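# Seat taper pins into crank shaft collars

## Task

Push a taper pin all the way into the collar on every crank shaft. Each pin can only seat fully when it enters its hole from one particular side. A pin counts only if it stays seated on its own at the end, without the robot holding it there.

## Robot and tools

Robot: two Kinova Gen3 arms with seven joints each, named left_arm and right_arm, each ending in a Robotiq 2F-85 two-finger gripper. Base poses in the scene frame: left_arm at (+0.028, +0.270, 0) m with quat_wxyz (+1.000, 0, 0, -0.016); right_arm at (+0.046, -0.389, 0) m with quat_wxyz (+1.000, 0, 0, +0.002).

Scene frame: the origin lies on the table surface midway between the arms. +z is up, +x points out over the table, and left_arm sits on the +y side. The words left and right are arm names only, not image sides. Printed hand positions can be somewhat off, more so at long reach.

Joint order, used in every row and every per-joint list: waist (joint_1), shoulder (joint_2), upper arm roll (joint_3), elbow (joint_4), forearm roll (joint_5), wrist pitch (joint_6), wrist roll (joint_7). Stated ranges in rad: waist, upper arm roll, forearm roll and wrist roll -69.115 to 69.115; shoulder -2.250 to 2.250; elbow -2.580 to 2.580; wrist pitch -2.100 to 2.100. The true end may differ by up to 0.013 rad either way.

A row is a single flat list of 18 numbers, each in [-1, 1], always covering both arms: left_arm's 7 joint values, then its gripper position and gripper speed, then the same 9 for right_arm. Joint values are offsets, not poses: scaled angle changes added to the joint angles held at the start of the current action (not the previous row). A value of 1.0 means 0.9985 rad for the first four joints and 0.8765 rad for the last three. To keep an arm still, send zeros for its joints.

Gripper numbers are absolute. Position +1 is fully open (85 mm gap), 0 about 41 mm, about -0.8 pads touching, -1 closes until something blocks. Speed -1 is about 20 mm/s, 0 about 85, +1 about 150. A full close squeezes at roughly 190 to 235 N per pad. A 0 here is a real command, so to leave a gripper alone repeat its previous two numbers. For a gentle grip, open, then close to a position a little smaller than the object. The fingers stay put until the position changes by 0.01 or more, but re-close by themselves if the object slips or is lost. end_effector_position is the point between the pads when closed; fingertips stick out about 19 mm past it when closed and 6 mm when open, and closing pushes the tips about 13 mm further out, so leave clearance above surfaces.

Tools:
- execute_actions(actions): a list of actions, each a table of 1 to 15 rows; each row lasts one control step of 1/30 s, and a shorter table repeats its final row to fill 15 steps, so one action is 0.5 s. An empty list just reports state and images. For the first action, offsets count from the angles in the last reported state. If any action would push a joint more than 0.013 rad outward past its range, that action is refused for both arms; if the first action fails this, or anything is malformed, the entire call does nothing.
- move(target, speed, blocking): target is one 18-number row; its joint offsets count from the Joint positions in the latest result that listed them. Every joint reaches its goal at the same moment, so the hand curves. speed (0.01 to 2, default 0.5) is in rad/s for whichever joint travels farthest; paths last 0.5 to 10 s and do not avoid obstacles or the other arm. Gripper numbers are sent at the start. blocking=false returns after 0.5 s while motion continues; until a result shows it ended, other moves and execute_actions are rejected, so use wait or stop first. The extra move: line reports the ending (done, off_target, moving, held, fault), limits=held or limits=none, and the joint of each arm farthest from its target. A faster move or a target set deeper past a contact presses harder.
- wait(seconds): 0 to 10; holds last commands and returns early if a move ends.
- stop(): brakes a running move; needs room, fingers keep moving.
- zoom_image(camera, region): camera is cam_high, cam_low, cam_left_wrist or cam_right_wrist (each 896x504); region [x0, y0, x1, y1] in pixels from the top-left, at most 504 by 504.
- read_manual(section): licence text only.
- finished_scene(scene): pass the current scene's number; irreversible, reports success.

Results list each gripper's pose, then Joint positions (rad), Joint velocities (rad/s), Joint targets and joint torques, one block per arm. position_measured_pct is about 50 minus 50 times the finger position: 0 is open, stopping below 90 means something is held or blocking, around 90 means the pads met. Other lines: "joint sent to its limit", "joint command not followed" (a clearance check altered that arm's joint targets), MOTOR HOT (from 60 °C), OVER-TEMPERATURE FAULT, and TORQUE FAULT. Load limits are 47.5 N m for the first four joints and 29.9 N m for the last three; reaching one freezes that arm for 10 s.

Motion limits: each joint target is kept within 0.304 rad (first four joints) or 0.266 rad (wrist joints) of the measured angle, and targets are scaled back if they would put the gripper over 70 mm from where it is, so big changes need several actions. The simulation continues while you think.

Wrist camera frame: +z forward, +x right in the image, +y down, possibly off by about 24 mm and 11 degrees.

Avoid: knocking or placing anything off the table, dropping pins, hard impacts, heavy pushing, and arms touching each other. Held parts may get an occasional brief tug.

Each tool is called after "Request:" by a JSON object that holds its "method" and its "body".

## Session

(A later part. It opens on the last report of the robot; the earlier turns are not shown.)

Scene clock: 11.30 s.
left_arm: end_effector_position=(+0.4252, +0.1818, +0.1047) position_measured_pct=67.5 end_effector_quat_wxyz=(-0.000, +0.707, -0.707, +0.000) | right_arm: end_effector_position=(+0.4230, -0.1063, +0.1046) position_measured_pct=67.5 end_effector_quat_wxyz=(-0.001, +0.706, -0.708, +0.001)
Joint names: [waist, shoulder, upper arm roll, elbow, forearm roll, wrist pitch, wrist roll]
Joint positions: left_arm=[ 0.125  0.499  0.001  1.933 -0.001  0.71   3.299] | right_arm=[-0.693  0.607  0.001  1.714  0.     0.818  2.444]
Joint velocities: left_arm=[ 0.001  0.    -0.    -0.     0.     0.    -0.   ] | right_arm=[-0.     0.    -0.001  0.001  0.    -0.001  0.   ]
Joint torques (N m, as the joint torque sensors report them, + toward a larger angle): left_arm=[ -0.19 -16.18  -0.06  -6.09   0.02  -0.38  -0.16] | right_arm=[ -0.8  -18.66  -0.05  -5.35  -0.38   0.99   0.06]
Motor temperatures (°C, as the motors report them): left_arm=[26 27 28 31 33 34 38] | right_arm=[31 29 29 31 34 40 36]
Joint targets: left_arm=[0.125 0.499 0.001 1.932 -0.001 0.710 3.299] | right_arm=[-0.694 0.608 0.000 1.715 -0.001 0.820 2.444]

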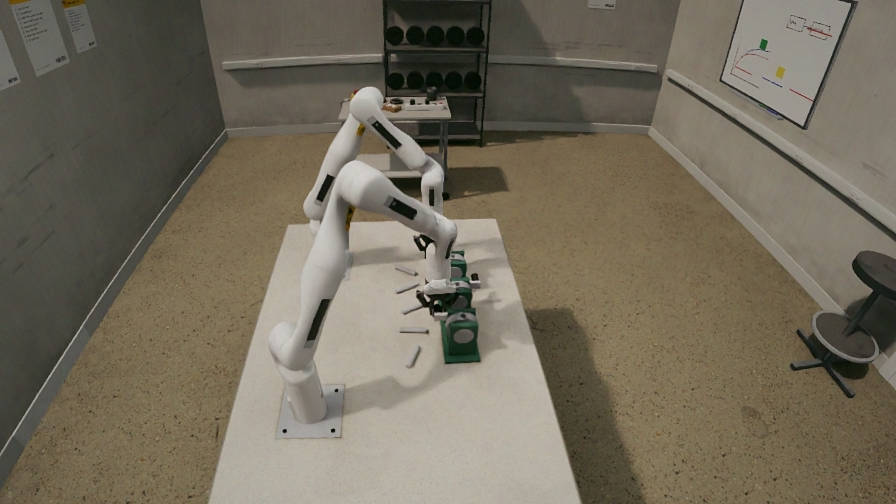

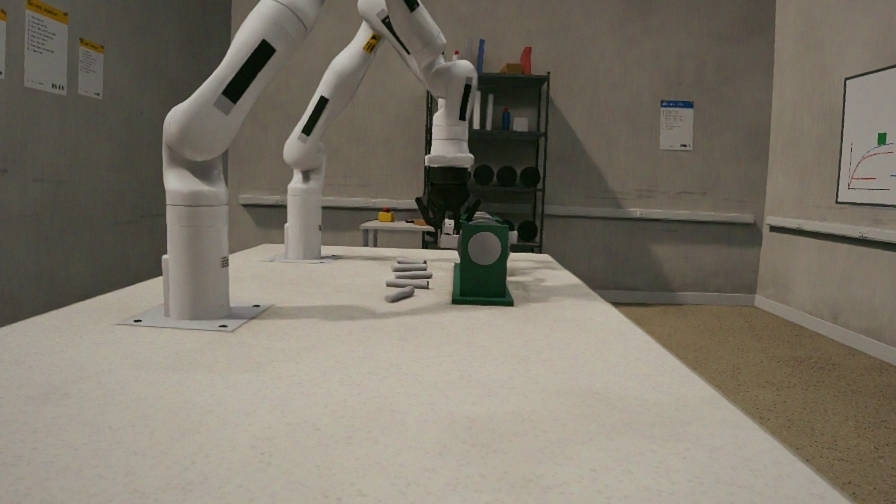

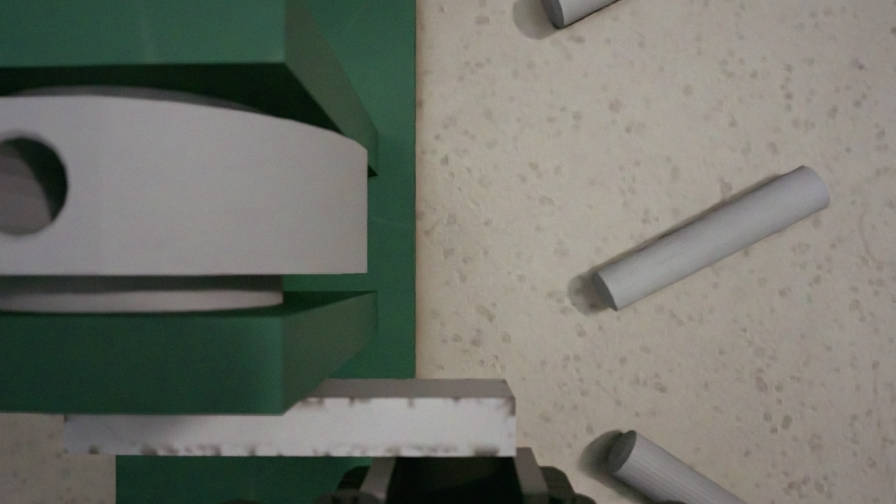

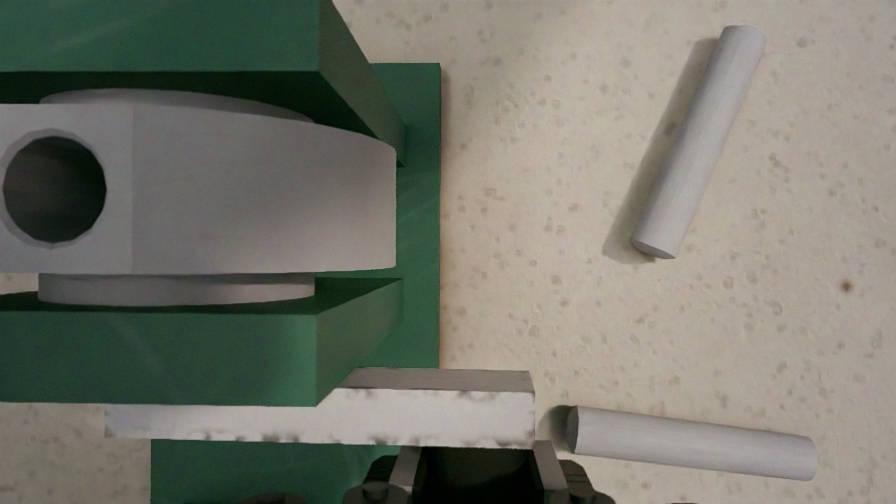

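Request:
{"method": "move", "body": {"target": [-0.0037,-0.0477,0,-0.0728,0,0.1374,-0.004,-0.38,0,0.0128,-0.0409,0,-0.0676,0,0.1236,0.015,-0.38,0], "speed": 0.3}}

Request:
{"method": "move", "body": {"target": [-0.009,0.0082,0,-0.1212,0,0.1287,-0.010,-0.38,0,0.0333,0.007,0,-0.1133,0,0.121,0.038,-0.38,0], "speed": 0.3}}

Scene clock: 31.83 s.
left_arm: end_effector_position=(+0.4334, +0.1818, +0.1389) position_measured_pct=67.5 end_effector_quat_wxyz=(+0.001, +0.707, -0.707, -0.002) | right_arm: end_effector_position=(+0.4328, -0.1062, +0.1388) position_measured_pct=67.5 end_effector_quat_wxyz=(-0.001, +0.706, -0.708, +0.001)
Joint names: [waist, shoulder, upper arm roll, elbow, forearm roll, wrist pitch, wrist roll]
Joint positions: left_arm=[ 0.121  0.453  0.001  1.861 -0.     0.831  3.295] | right_arm=[-0.68   0.57   0.001  1.646  0.001  0.924  2.457]
Joint velocities: left_arm=[-0.    -0.002  0.002 -0.     0.     0.    -0.   ] | right_arm=[ 0.001 -0.001  0.001  0.    -0.    -0.001  0.   ]
Joint torques (N m, as the joint torque sensors report them, + toward a larger angle): left_arm=[ -0.19 -18.07  -0.2   -7.97  -0.16  -0.35  -0.06] | right_arm=[ -0.32 -21.52   0.45  -6.8   -0.13   1.42   0.02]
Motor temperatures (°C, as the motors report them): left_arm=[26 27 28 31 33 34 38] | right_arm=[31 29 29 31 34 40 36]
Joint targets: left_arm=[0.121 0.451 0.001 1.860 -0.001 0.830 3.295] | right_arm=[-0.680 0.567 0.001 1.646 0.000 0.926 2.457]
move: done; limits=none; left_arm: farthest joint: the shoulder, 0.002 radians from its target (0.047 radians at the start); right_arm: farthest joint: the shoulder, 0.004 radians from its target (0.041 radians at the start)

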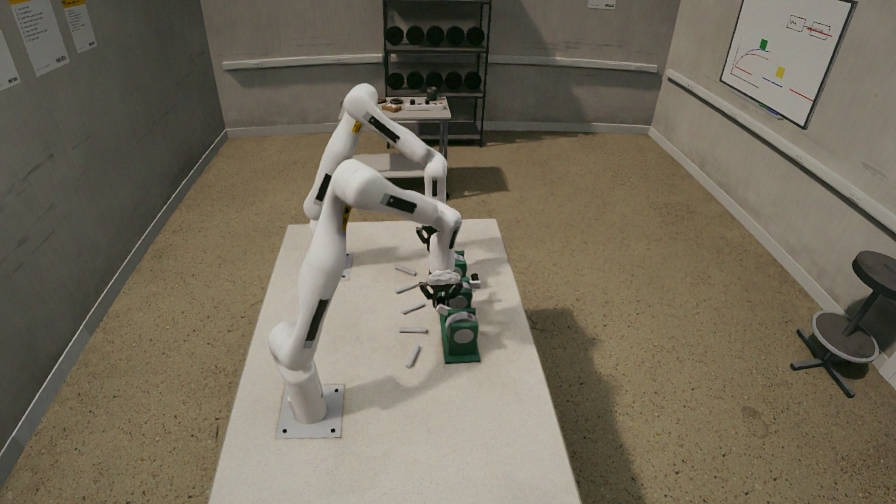

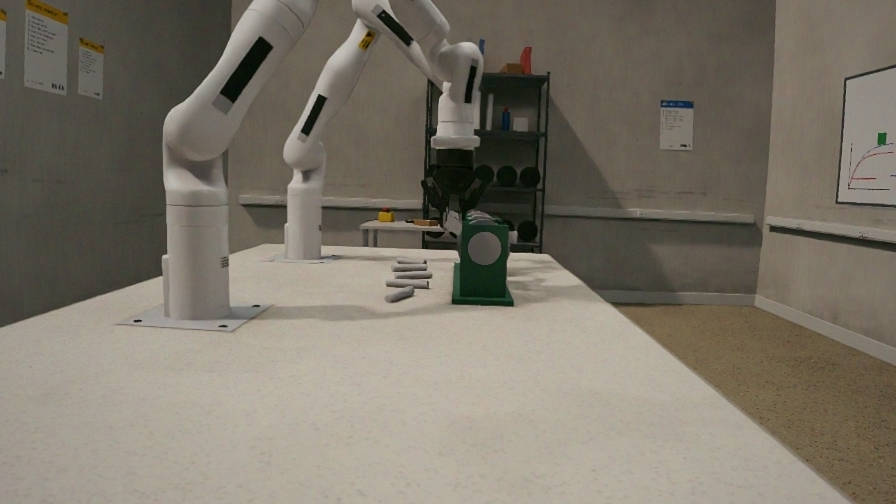

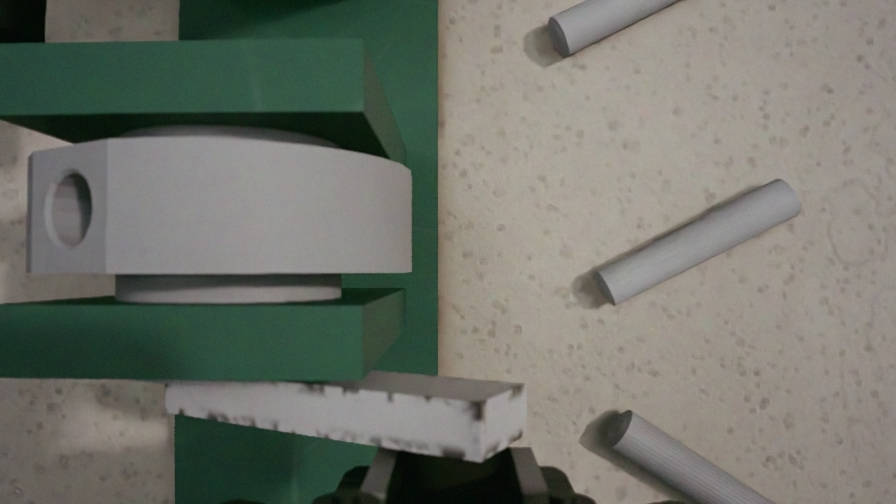

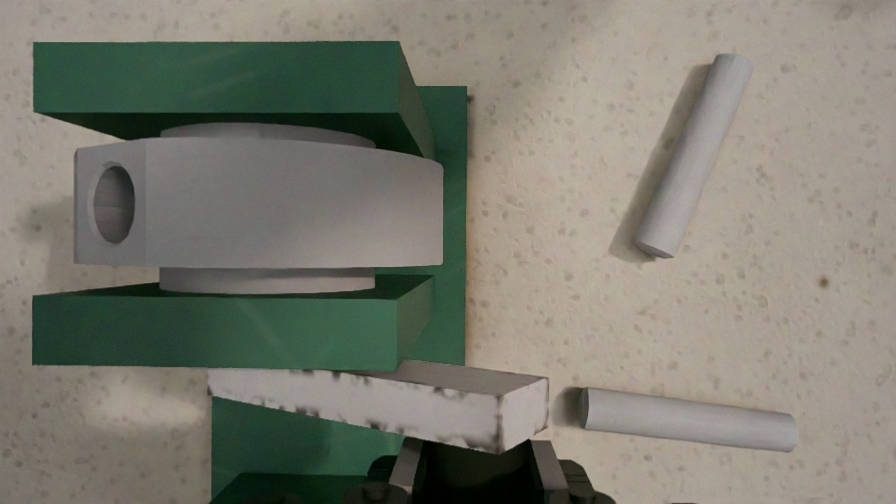

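Scene clock: 32.63 s.
left_arm: end_effector_position=(+0.4574, +0.1818, +0.1646) position_measured_pct=67.5 end_effector_quat_wxyz=(+0.003, +0.707, -0.708, -0.003) | right_arm: end_effector_position=(+0.4576, -0.1061, +0.1635) position_measured_pct=67.5 end_effector_quat_wxyz=(+0.001, +0.707, -0.707, -0.000)
Joint names: [waist, shoulder, upper arm roll, elbow, forearm roll, wrist pitch, wrist roll]
Joint positions: left_arm=[ 0.113  0.461  0.001  1.743 -0.     0.947  3.287] | right_arm=[-0.648  0.579  0.     1.534 -0.     1.03   2.49 ]
Joint velocities: left_arm=[ 0.     0.    -0.002 -0.     0.    -0.     0.   ] | right_arm=[ 0.001  0.    -0.001 -0.001 -0.    -0.     0.   ]
Joint torques (N m, as the joint torque sensors report them, + toward a larger angle): left_arm=[ -0.37 -15.92  -0.08  -9.65  -0.15  -2.05  -0.25] | right_arm=[  0.49 -21.03   1.14  -8.07   0.39   0.14   0.2 ]
Motor temperatures (°C, as the motors report them): left_arm=[26 27 28 31 33 34 38] | right_arm=[31 29 29 31 34 40 36]
Joint targets: left_arm=[0.112 0.462 0.001 1.740 -0.000 0.944 3.287] | right_arm=[-0.647 0.577 0.001 1.533 0.001 1.030 2.490]
move: done; limits=none; left_arm: farthest joint: the elbow, 0.003 radians from its target (0.121 radians at the start); right_arm: farthest joint: the shoulder, 0.002 radians from its target (0.007 radians at the start)

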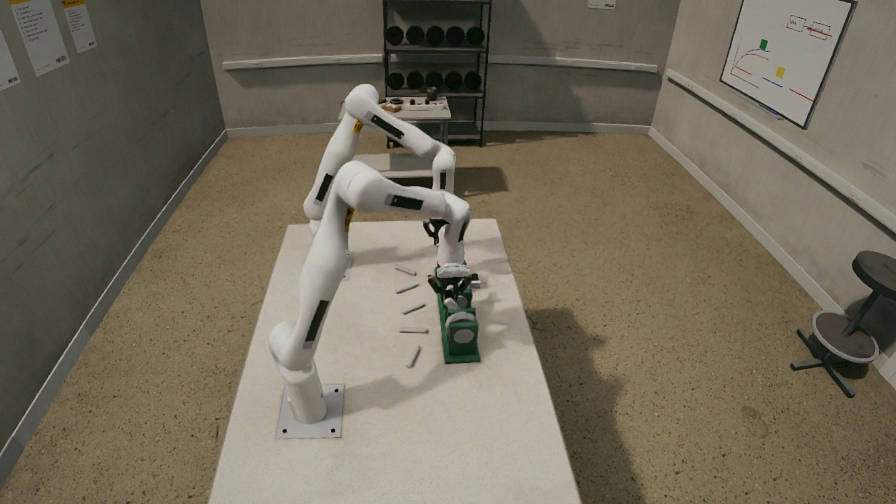

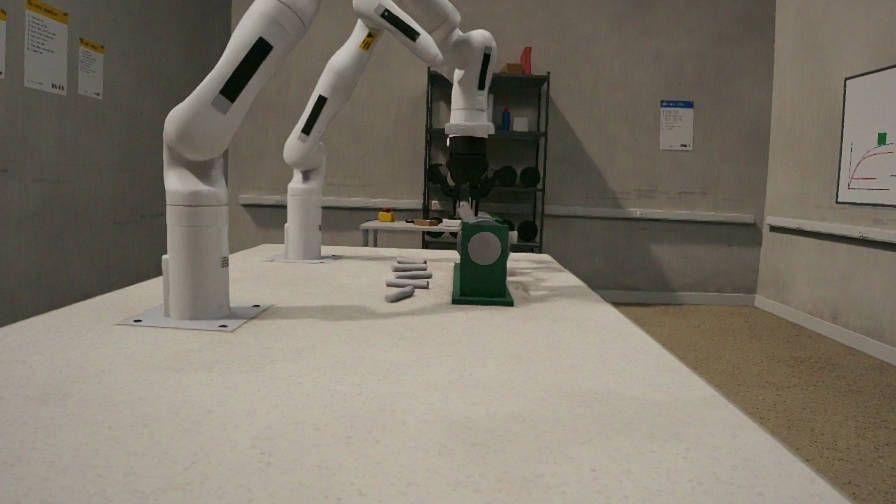

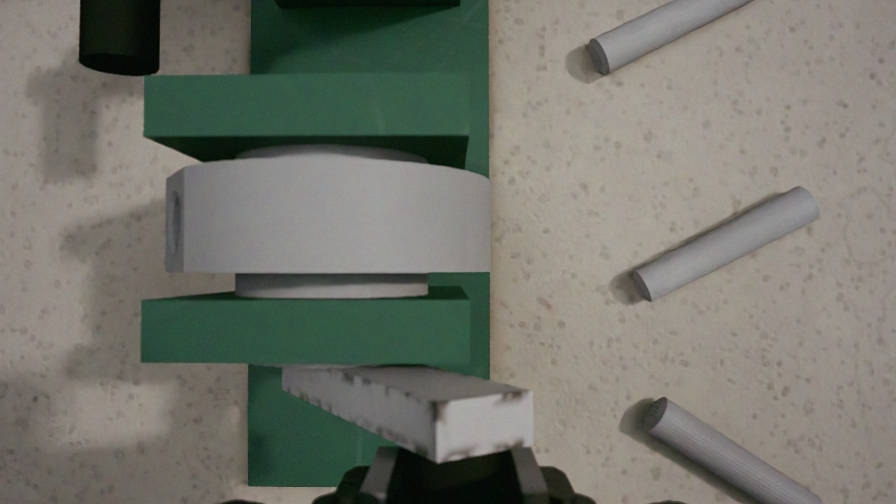

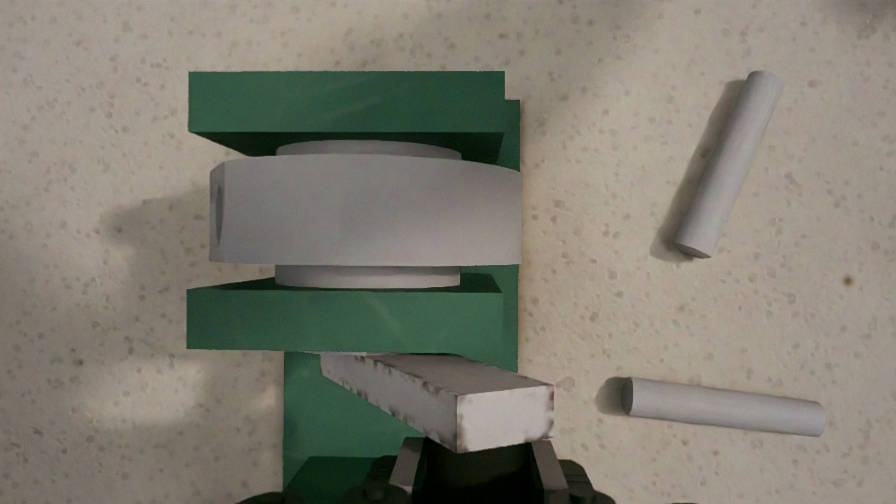

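Request:
{"method": "move", "body": {"target": [-0.011,0.057,0,-0.143,0,0.087,-0.012,-0.38,0,0.043,0.048,0,-0.133,0,0.095,0.047,-0.38,0], "speed": 0.3}}

Scene clock: 33.73 s.
left_arm: end_effector_position=(+0.4964, +0.1817, +0.1760) position_measured_pct=67.5 end_effector_quat_wxyz=(+0.000, +0.707, -0.707, -0.000) | right_arm: end_effector_position=(+0.4916, -0.1061, +0.1733) position_measured_pct=67.5 end_effector_quat_wxyz=(+0.003, +0.707, -0.707, -0.002)
Joint names: [waist, shoulder, upper arm roll, elbow, forearm roll, wrist pitch, wrist roll]
Joint positions: left_arm=[ 0.101  0.517  0.001  1.601 -0.001  1.025  3.276] | right_arm=[-0.607  0.63  -0.001  1.403 -0.002  1.114  2.532]
Joint velocities: left_arm=[-0.     0.001  0.001 -0.001 -0.    -0.    -0.   ] | right_arm=[ 0.001 -0.001  0.001 -0.003 -0.     0.     0.   ]
Joint torques (N m, as the joint torque sensors report them, + toward a larger angle): left_arm=[  0.05 -17.69   0.45  -8.58   0.16  -0.83  -0.31] | right_arm=[  1.06 -22.96   1.79  -9.29   0.63  -0.05   0.05]
Motor temperatures (°C, as the motors report them): left_arm=[26 27 28 31 33 34 38] | right_arm=[31 29 29 31 34 40 36]
Joint targets: left_arm=[0.102 0.517 0.001 1.600 -0.000 1.023 3.276] | right_arm=[-0.605 0.627 0.000 1.401 -0.000 1.113 2.532]
move: done; limits=none; left_arm: farthest joint: the waist, 0.001 radians from its target (0.011 radians at the start); right_arm: farthest joint: the shoulder, 0.003 radians from its target (0.048 radians at the start)

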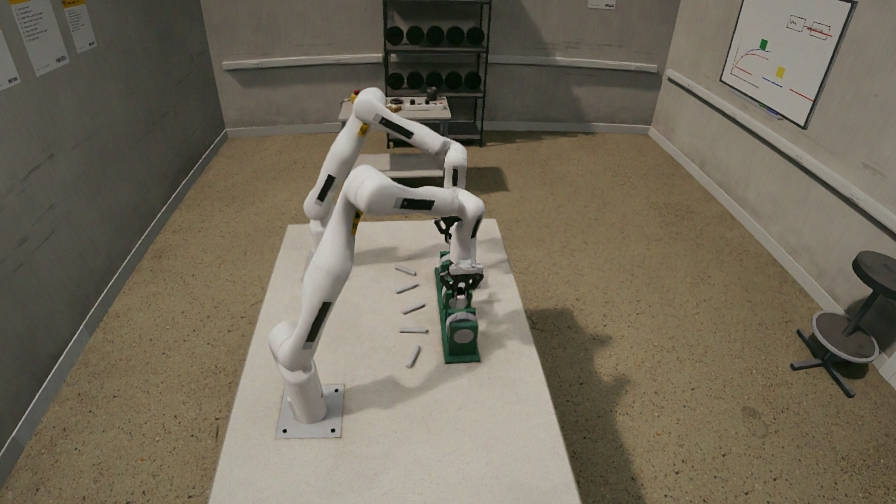

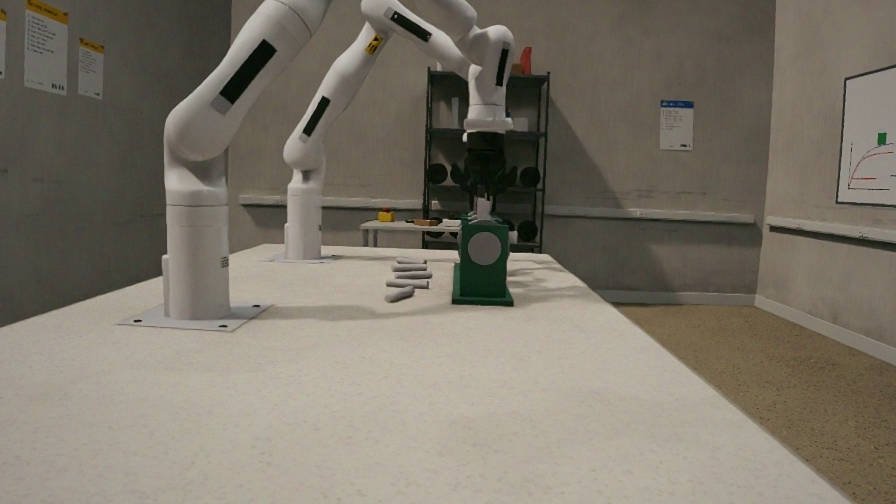

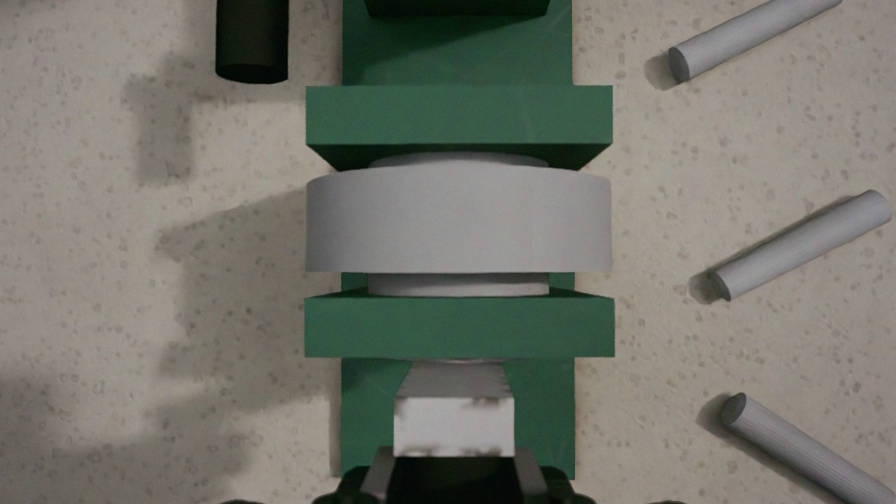

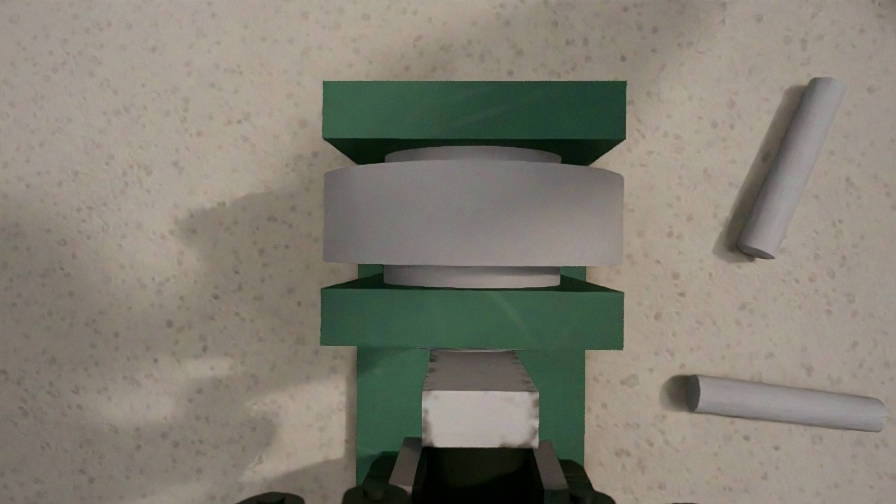

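Request:
{"method": "move", "body": {"target": [0,0,0,0,0,0,0,0.2,0.5,0.0045,0.001,0,-0.008,0,0.003,0.003,-0.38,0], "speed": 0.1}}

Scene clock: 34.70 s.
left_arm: end_effector_position=(+0.4964, +0.1817, +0.1760) position_measured_pct=40.1 end_effector_quat_wxyz=(+0.000, +0.707, -0.707, -0.000) | right_arm: end_effector_position=(+0.4930, -0.1060, +0.1733) position_measured_pct=67.5 end_effector_quat_wxyz=(+0.003, +0.707, -0.707, -0.003)
Joint names: [waist, shoulder, upper arm roll, elbow, forearm roll, wrist pitch, wrist roll]
Joint positions: left_arm=[ 0.101  0.517  0.001  1.601 -0.001  1.025  3.276] | right_arm=[-0.603  0.633 -0.002  1.397 -0.003  1.118  2.534]
Joint velocities: left_arm=[-0.    -0.     0.001  0.001 -0.    -0.001  0.   ] | right_arm=[ 0.     0.002  0.001  0.002 -0.     0.001  0.   ]
Joint torques (N m, as the joint torque sensors report them, + toward a larger angle): left_arm=[ -0.03 -18.17   0.36  -7.92   0.25  -0.22   0.01] | right_arm=[  1.16 -22.28   1.8   -9.21   0.63  -0.03  -0.06]
Motor temperatures (°C, as the motors report them): left_arm=[26 27 28 31 33 34 38] | right_arm=[31 29 29 31 34 40 36]
Joint targets: left_arm=[0.101 0.517 0.001 1.601 -0.001 1.025 3.276] | right_arm=[-0.602 0.631 -0.001 1.395 -0.002 1.117 2.534]
move: done; limits=none; left_arm: farthest joint: the waist, 0.000 radians from its target (0.000 radians at the start); right_arm: farthest joint: the shoulder, 0.002 radians from its target (0.001 radians at the start)

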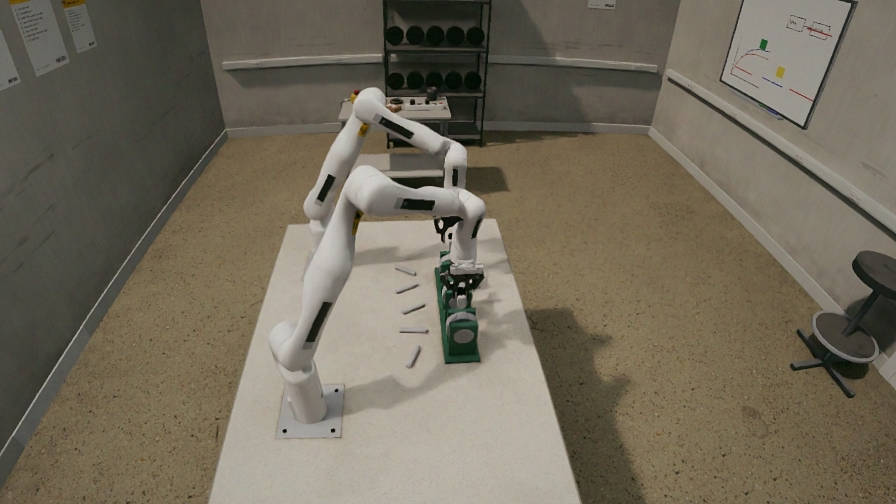

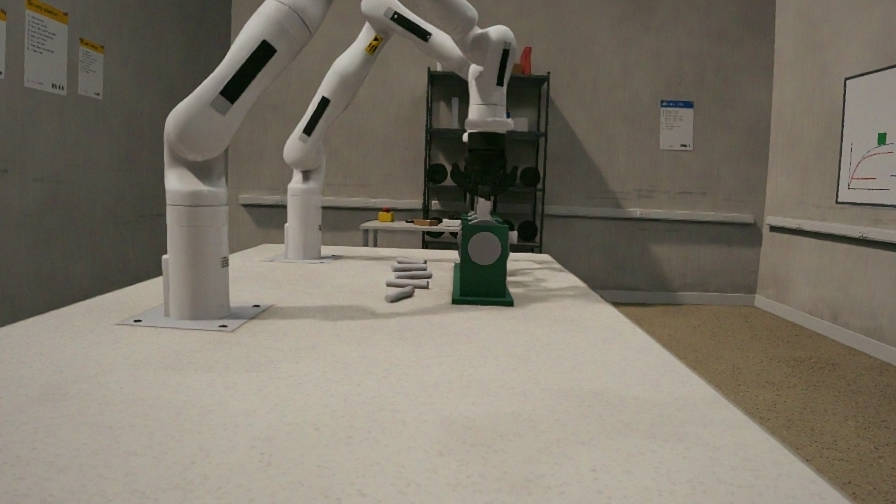

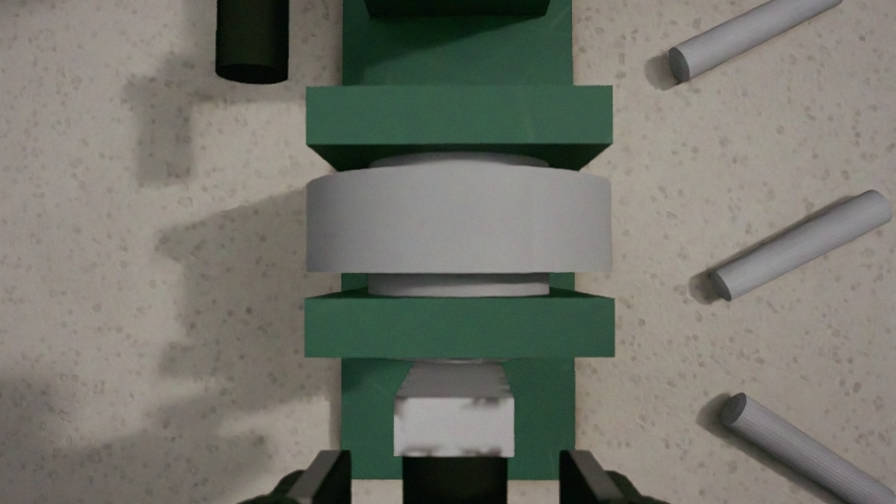

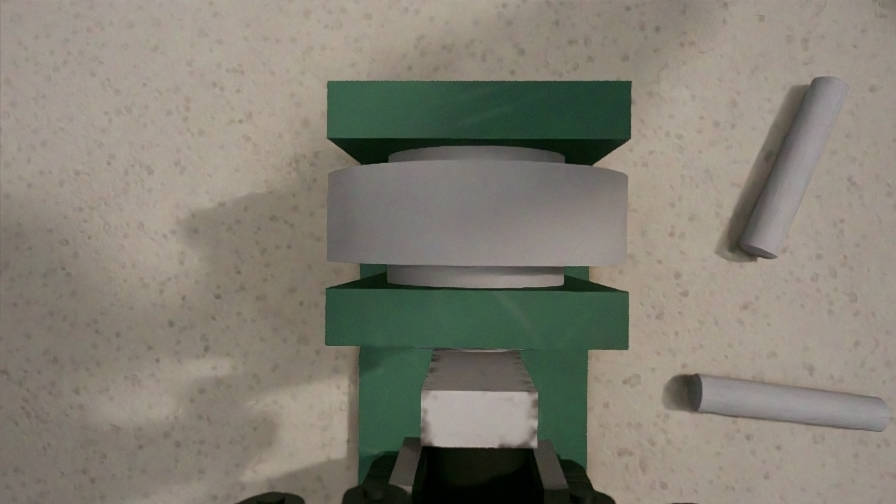

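Request:
{"method": "move", "body": {"target": [0,-0.05,0,-0.074,0,0.139,0,0.2,0.5,0,-0.049,0.002,-0.0715,0.003,0.130,0,0.2,1], "speed": 0.25}}

Request:
{"method": "move", "body": {"target": [0.229,0.280,0,-0.405,0,0.143,0.26,0.2,0.5,-0.0645,-0.26,0,0.60,0,-0.39,-0.515,0,1], "speed": 0.7}}

Scene clock: 43.70 s.
left_arm: end_effector_position=(+0.4966, +0.1817, +0.2203) position_measured_pct=40.1 end_effector_quat_wxyz=(-0.001, +0.707, -0.707, +0.001) | right_arm: end_effector_position=(+0.4938, -0.1076, +0.2198) position_measured_pct=40.1 end_effector_quat_wxyz=(-0.000, +0.707, -0.707, -0.000)
Joint names: [waist, shoulder, upper arm roll, elbow, forearm roll, wrist pitch, wrist roll]
Joint positions: left_arm=[ 0.101  0.467  0.001  1.527 -0.001  1.146  3.276] | right_arm=[-0.603  0.584 -0.     1.326 -0.     1.231  2.534]
Joint velocities: left_arm=[-0.    -0.001  0.001 -0.    -0.    -0.001  0.   ] | right_arm=[-0.    -0.003 -0.001 -0.001  0.     0.001  0.   ]
Joint torques (N m, as the joint torque sensors report them, + toward a larger angle): left_arm=[ -0.11 -18.04  -0.1   -8.88  -0.07  -0.29  -0.12] | right_arm=[ -0.16 -20.39   0.6   -8.26   0.01   0.33  -0.24]
Motor temperatures (°C, as the motors report them): left_arm=[26 27 28 31 33 34 38] | right_arm=[31 29 29 31 34 40 36]
Joint targets: left_arm=[0.101 0.467 0.001 1.527 -0.001 1.146 3.276] | right_arm=[-0.603 0.584 -0.000 1.326 -0.000 1.231 2.534]
move: done; limits=none; left_arm: farthest joint: the waist, 0.000 radians from its target (0.000 radians at the start); right_arm: farthest joint: the waist, 0.000 radians from its target (0.000 radians at the start)

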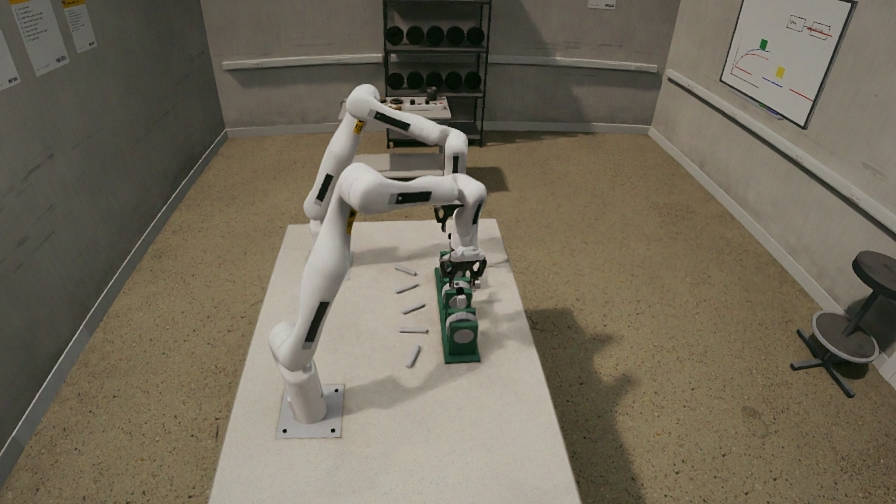

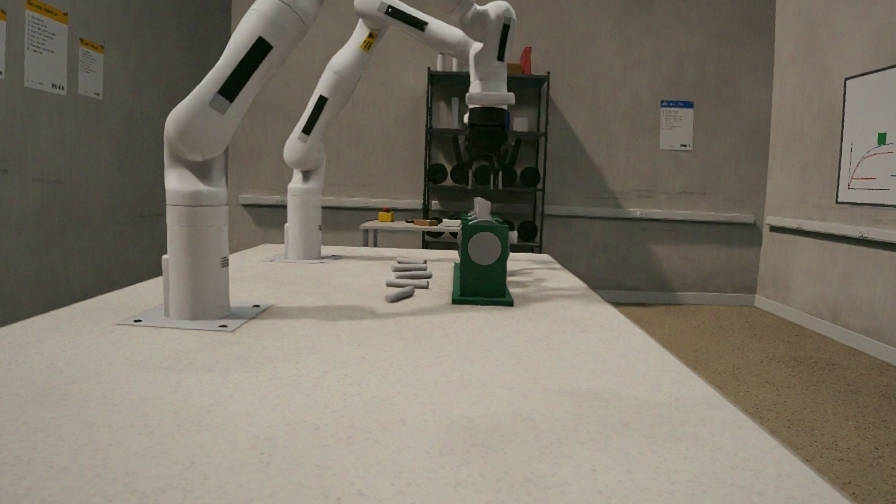

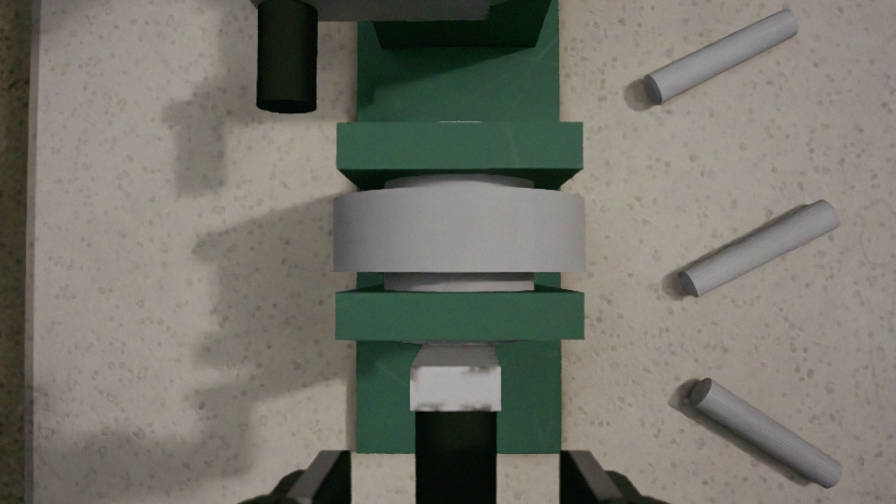

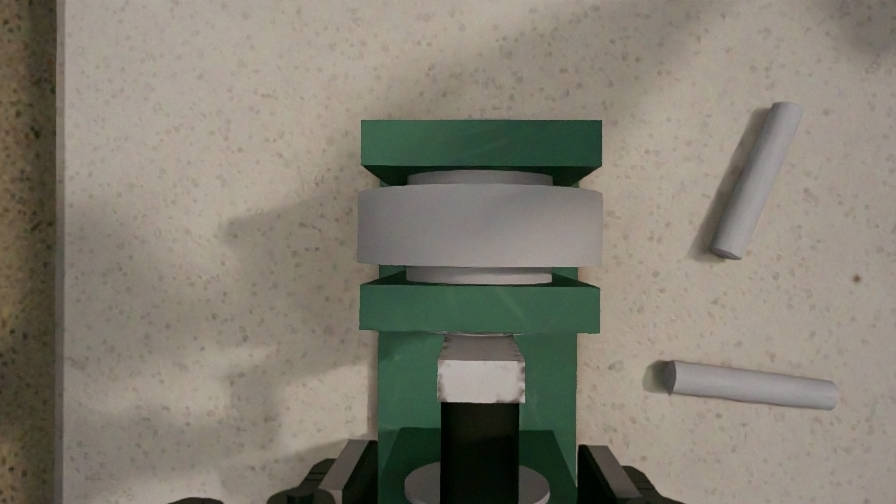

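Scene clock: 45.13 s.
left_arm: end_effector_position=(+0.5672, +0.0387, +0.1902) position_measured_pct=40.1 end_effector_quat_wxyz=(-0.000, +0.707, -0.707, +0.001) | right_arm: end_effector_position=(+0.3581, -0.1720, +0.1748) position_measured_pct=49.6 end_effector_quat_wxyz=(+0.001, -0.558, +0.830, +0.000)
Joint names: [waist, shoulder, upper arm roll, elbow, forearm roll, wrist pitch, wrist roll]
Joint positions: left_arm=[ 0.33   0.746  0.001  1.122 -0.001  1.272  3.504] | right_arm=[-0.668  0.325 -0.     1.925 -0.     0.89   2.083]
Joint velocities: left_arm=[ 0.001  0.002 -0.     0.    -0.     0.001  0.   ] | right_arm=[-0.001 -0.003  0.     0.     0.    -0.    -0.   ]
Joint torques (N m, as the joint torque sensors report them, + toward a larger angle): left_arm=[ -0.35 -23.2   -0.01  -9.33  -0.04  -0.13   0.06] | right_arm=[ -0.15 -14.24   0.04  -6.56  -0.03   0.15  -0.08]
Motor temperatures (°C, as the motors report them): left_arm=[26 27 28 31 33 34 38] | right_arm=[31 29 29 31 34 40 36]
Joint targets: left_arm=[0.330 0.746 0.001 1.122 -0.001 1.272 3.504] | right_arm=[-0.668 0.325 -0.000 1.925 -0.000 0.890 2.083]
move: done; limits=none; left_arm: farthest joint: the waist, 0.000 radians from its target (0.228 radians at the start); right_arm: farthest joint: the waist, 0.000 radians from its target (0.064 radians at the start)

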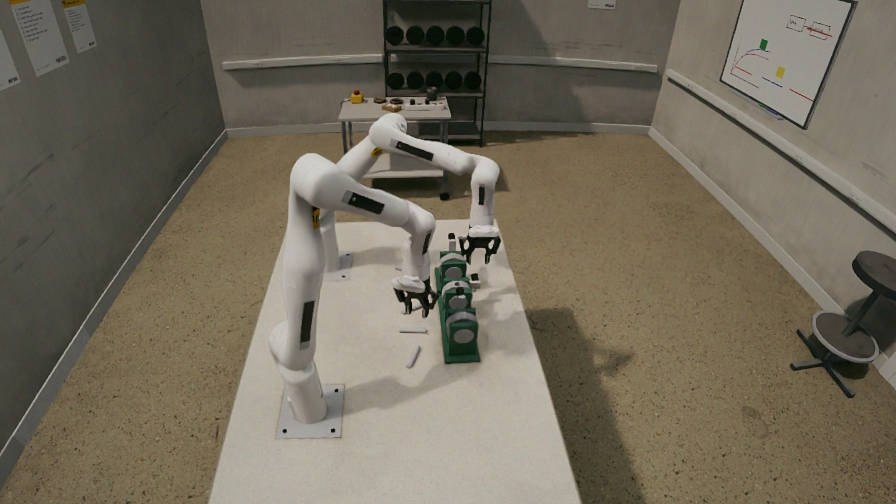

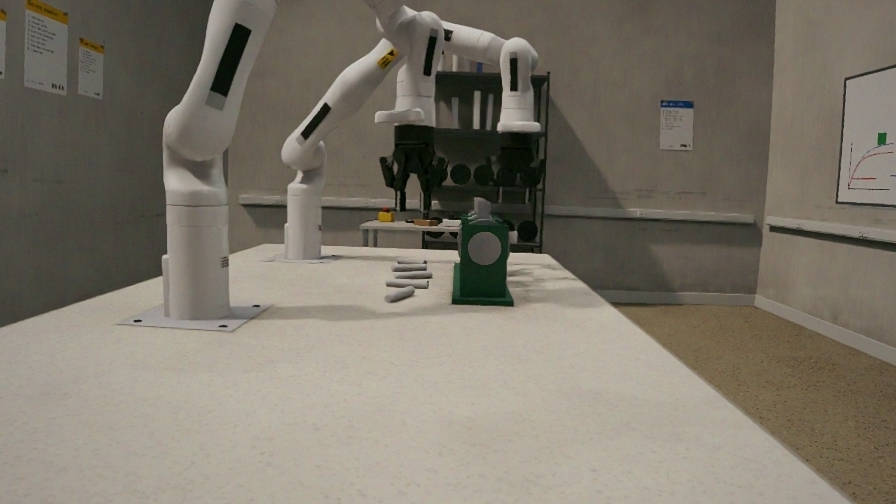

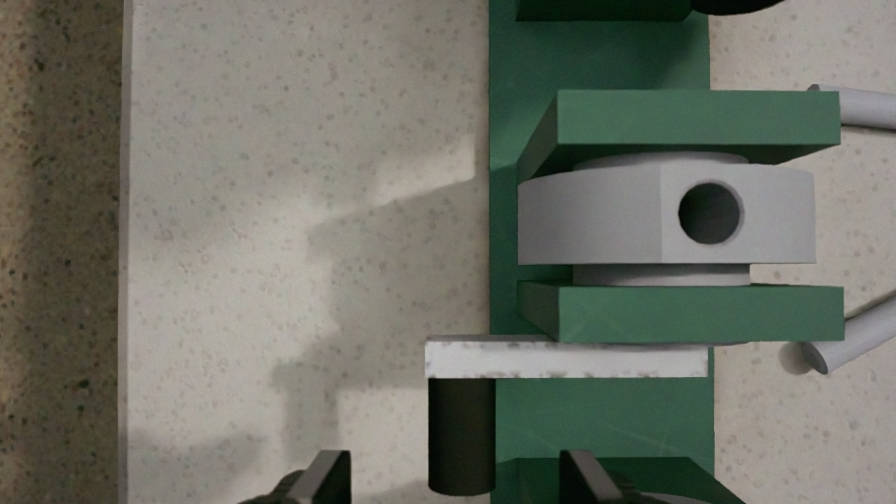

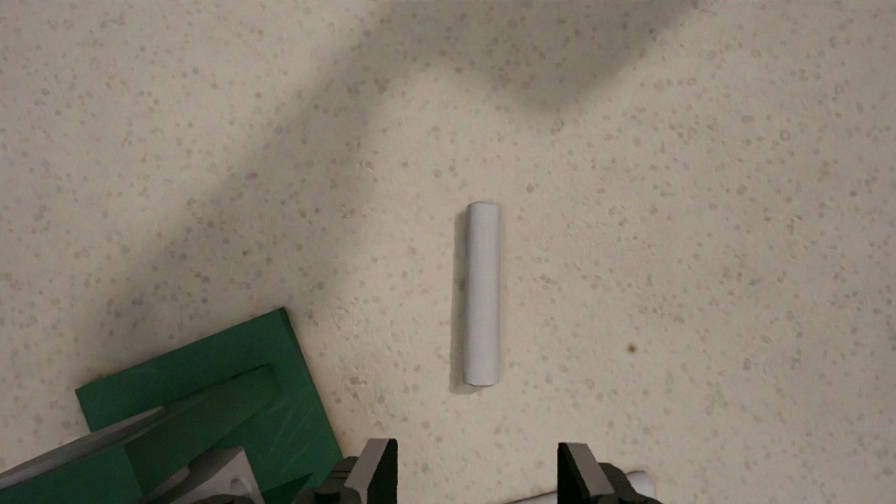

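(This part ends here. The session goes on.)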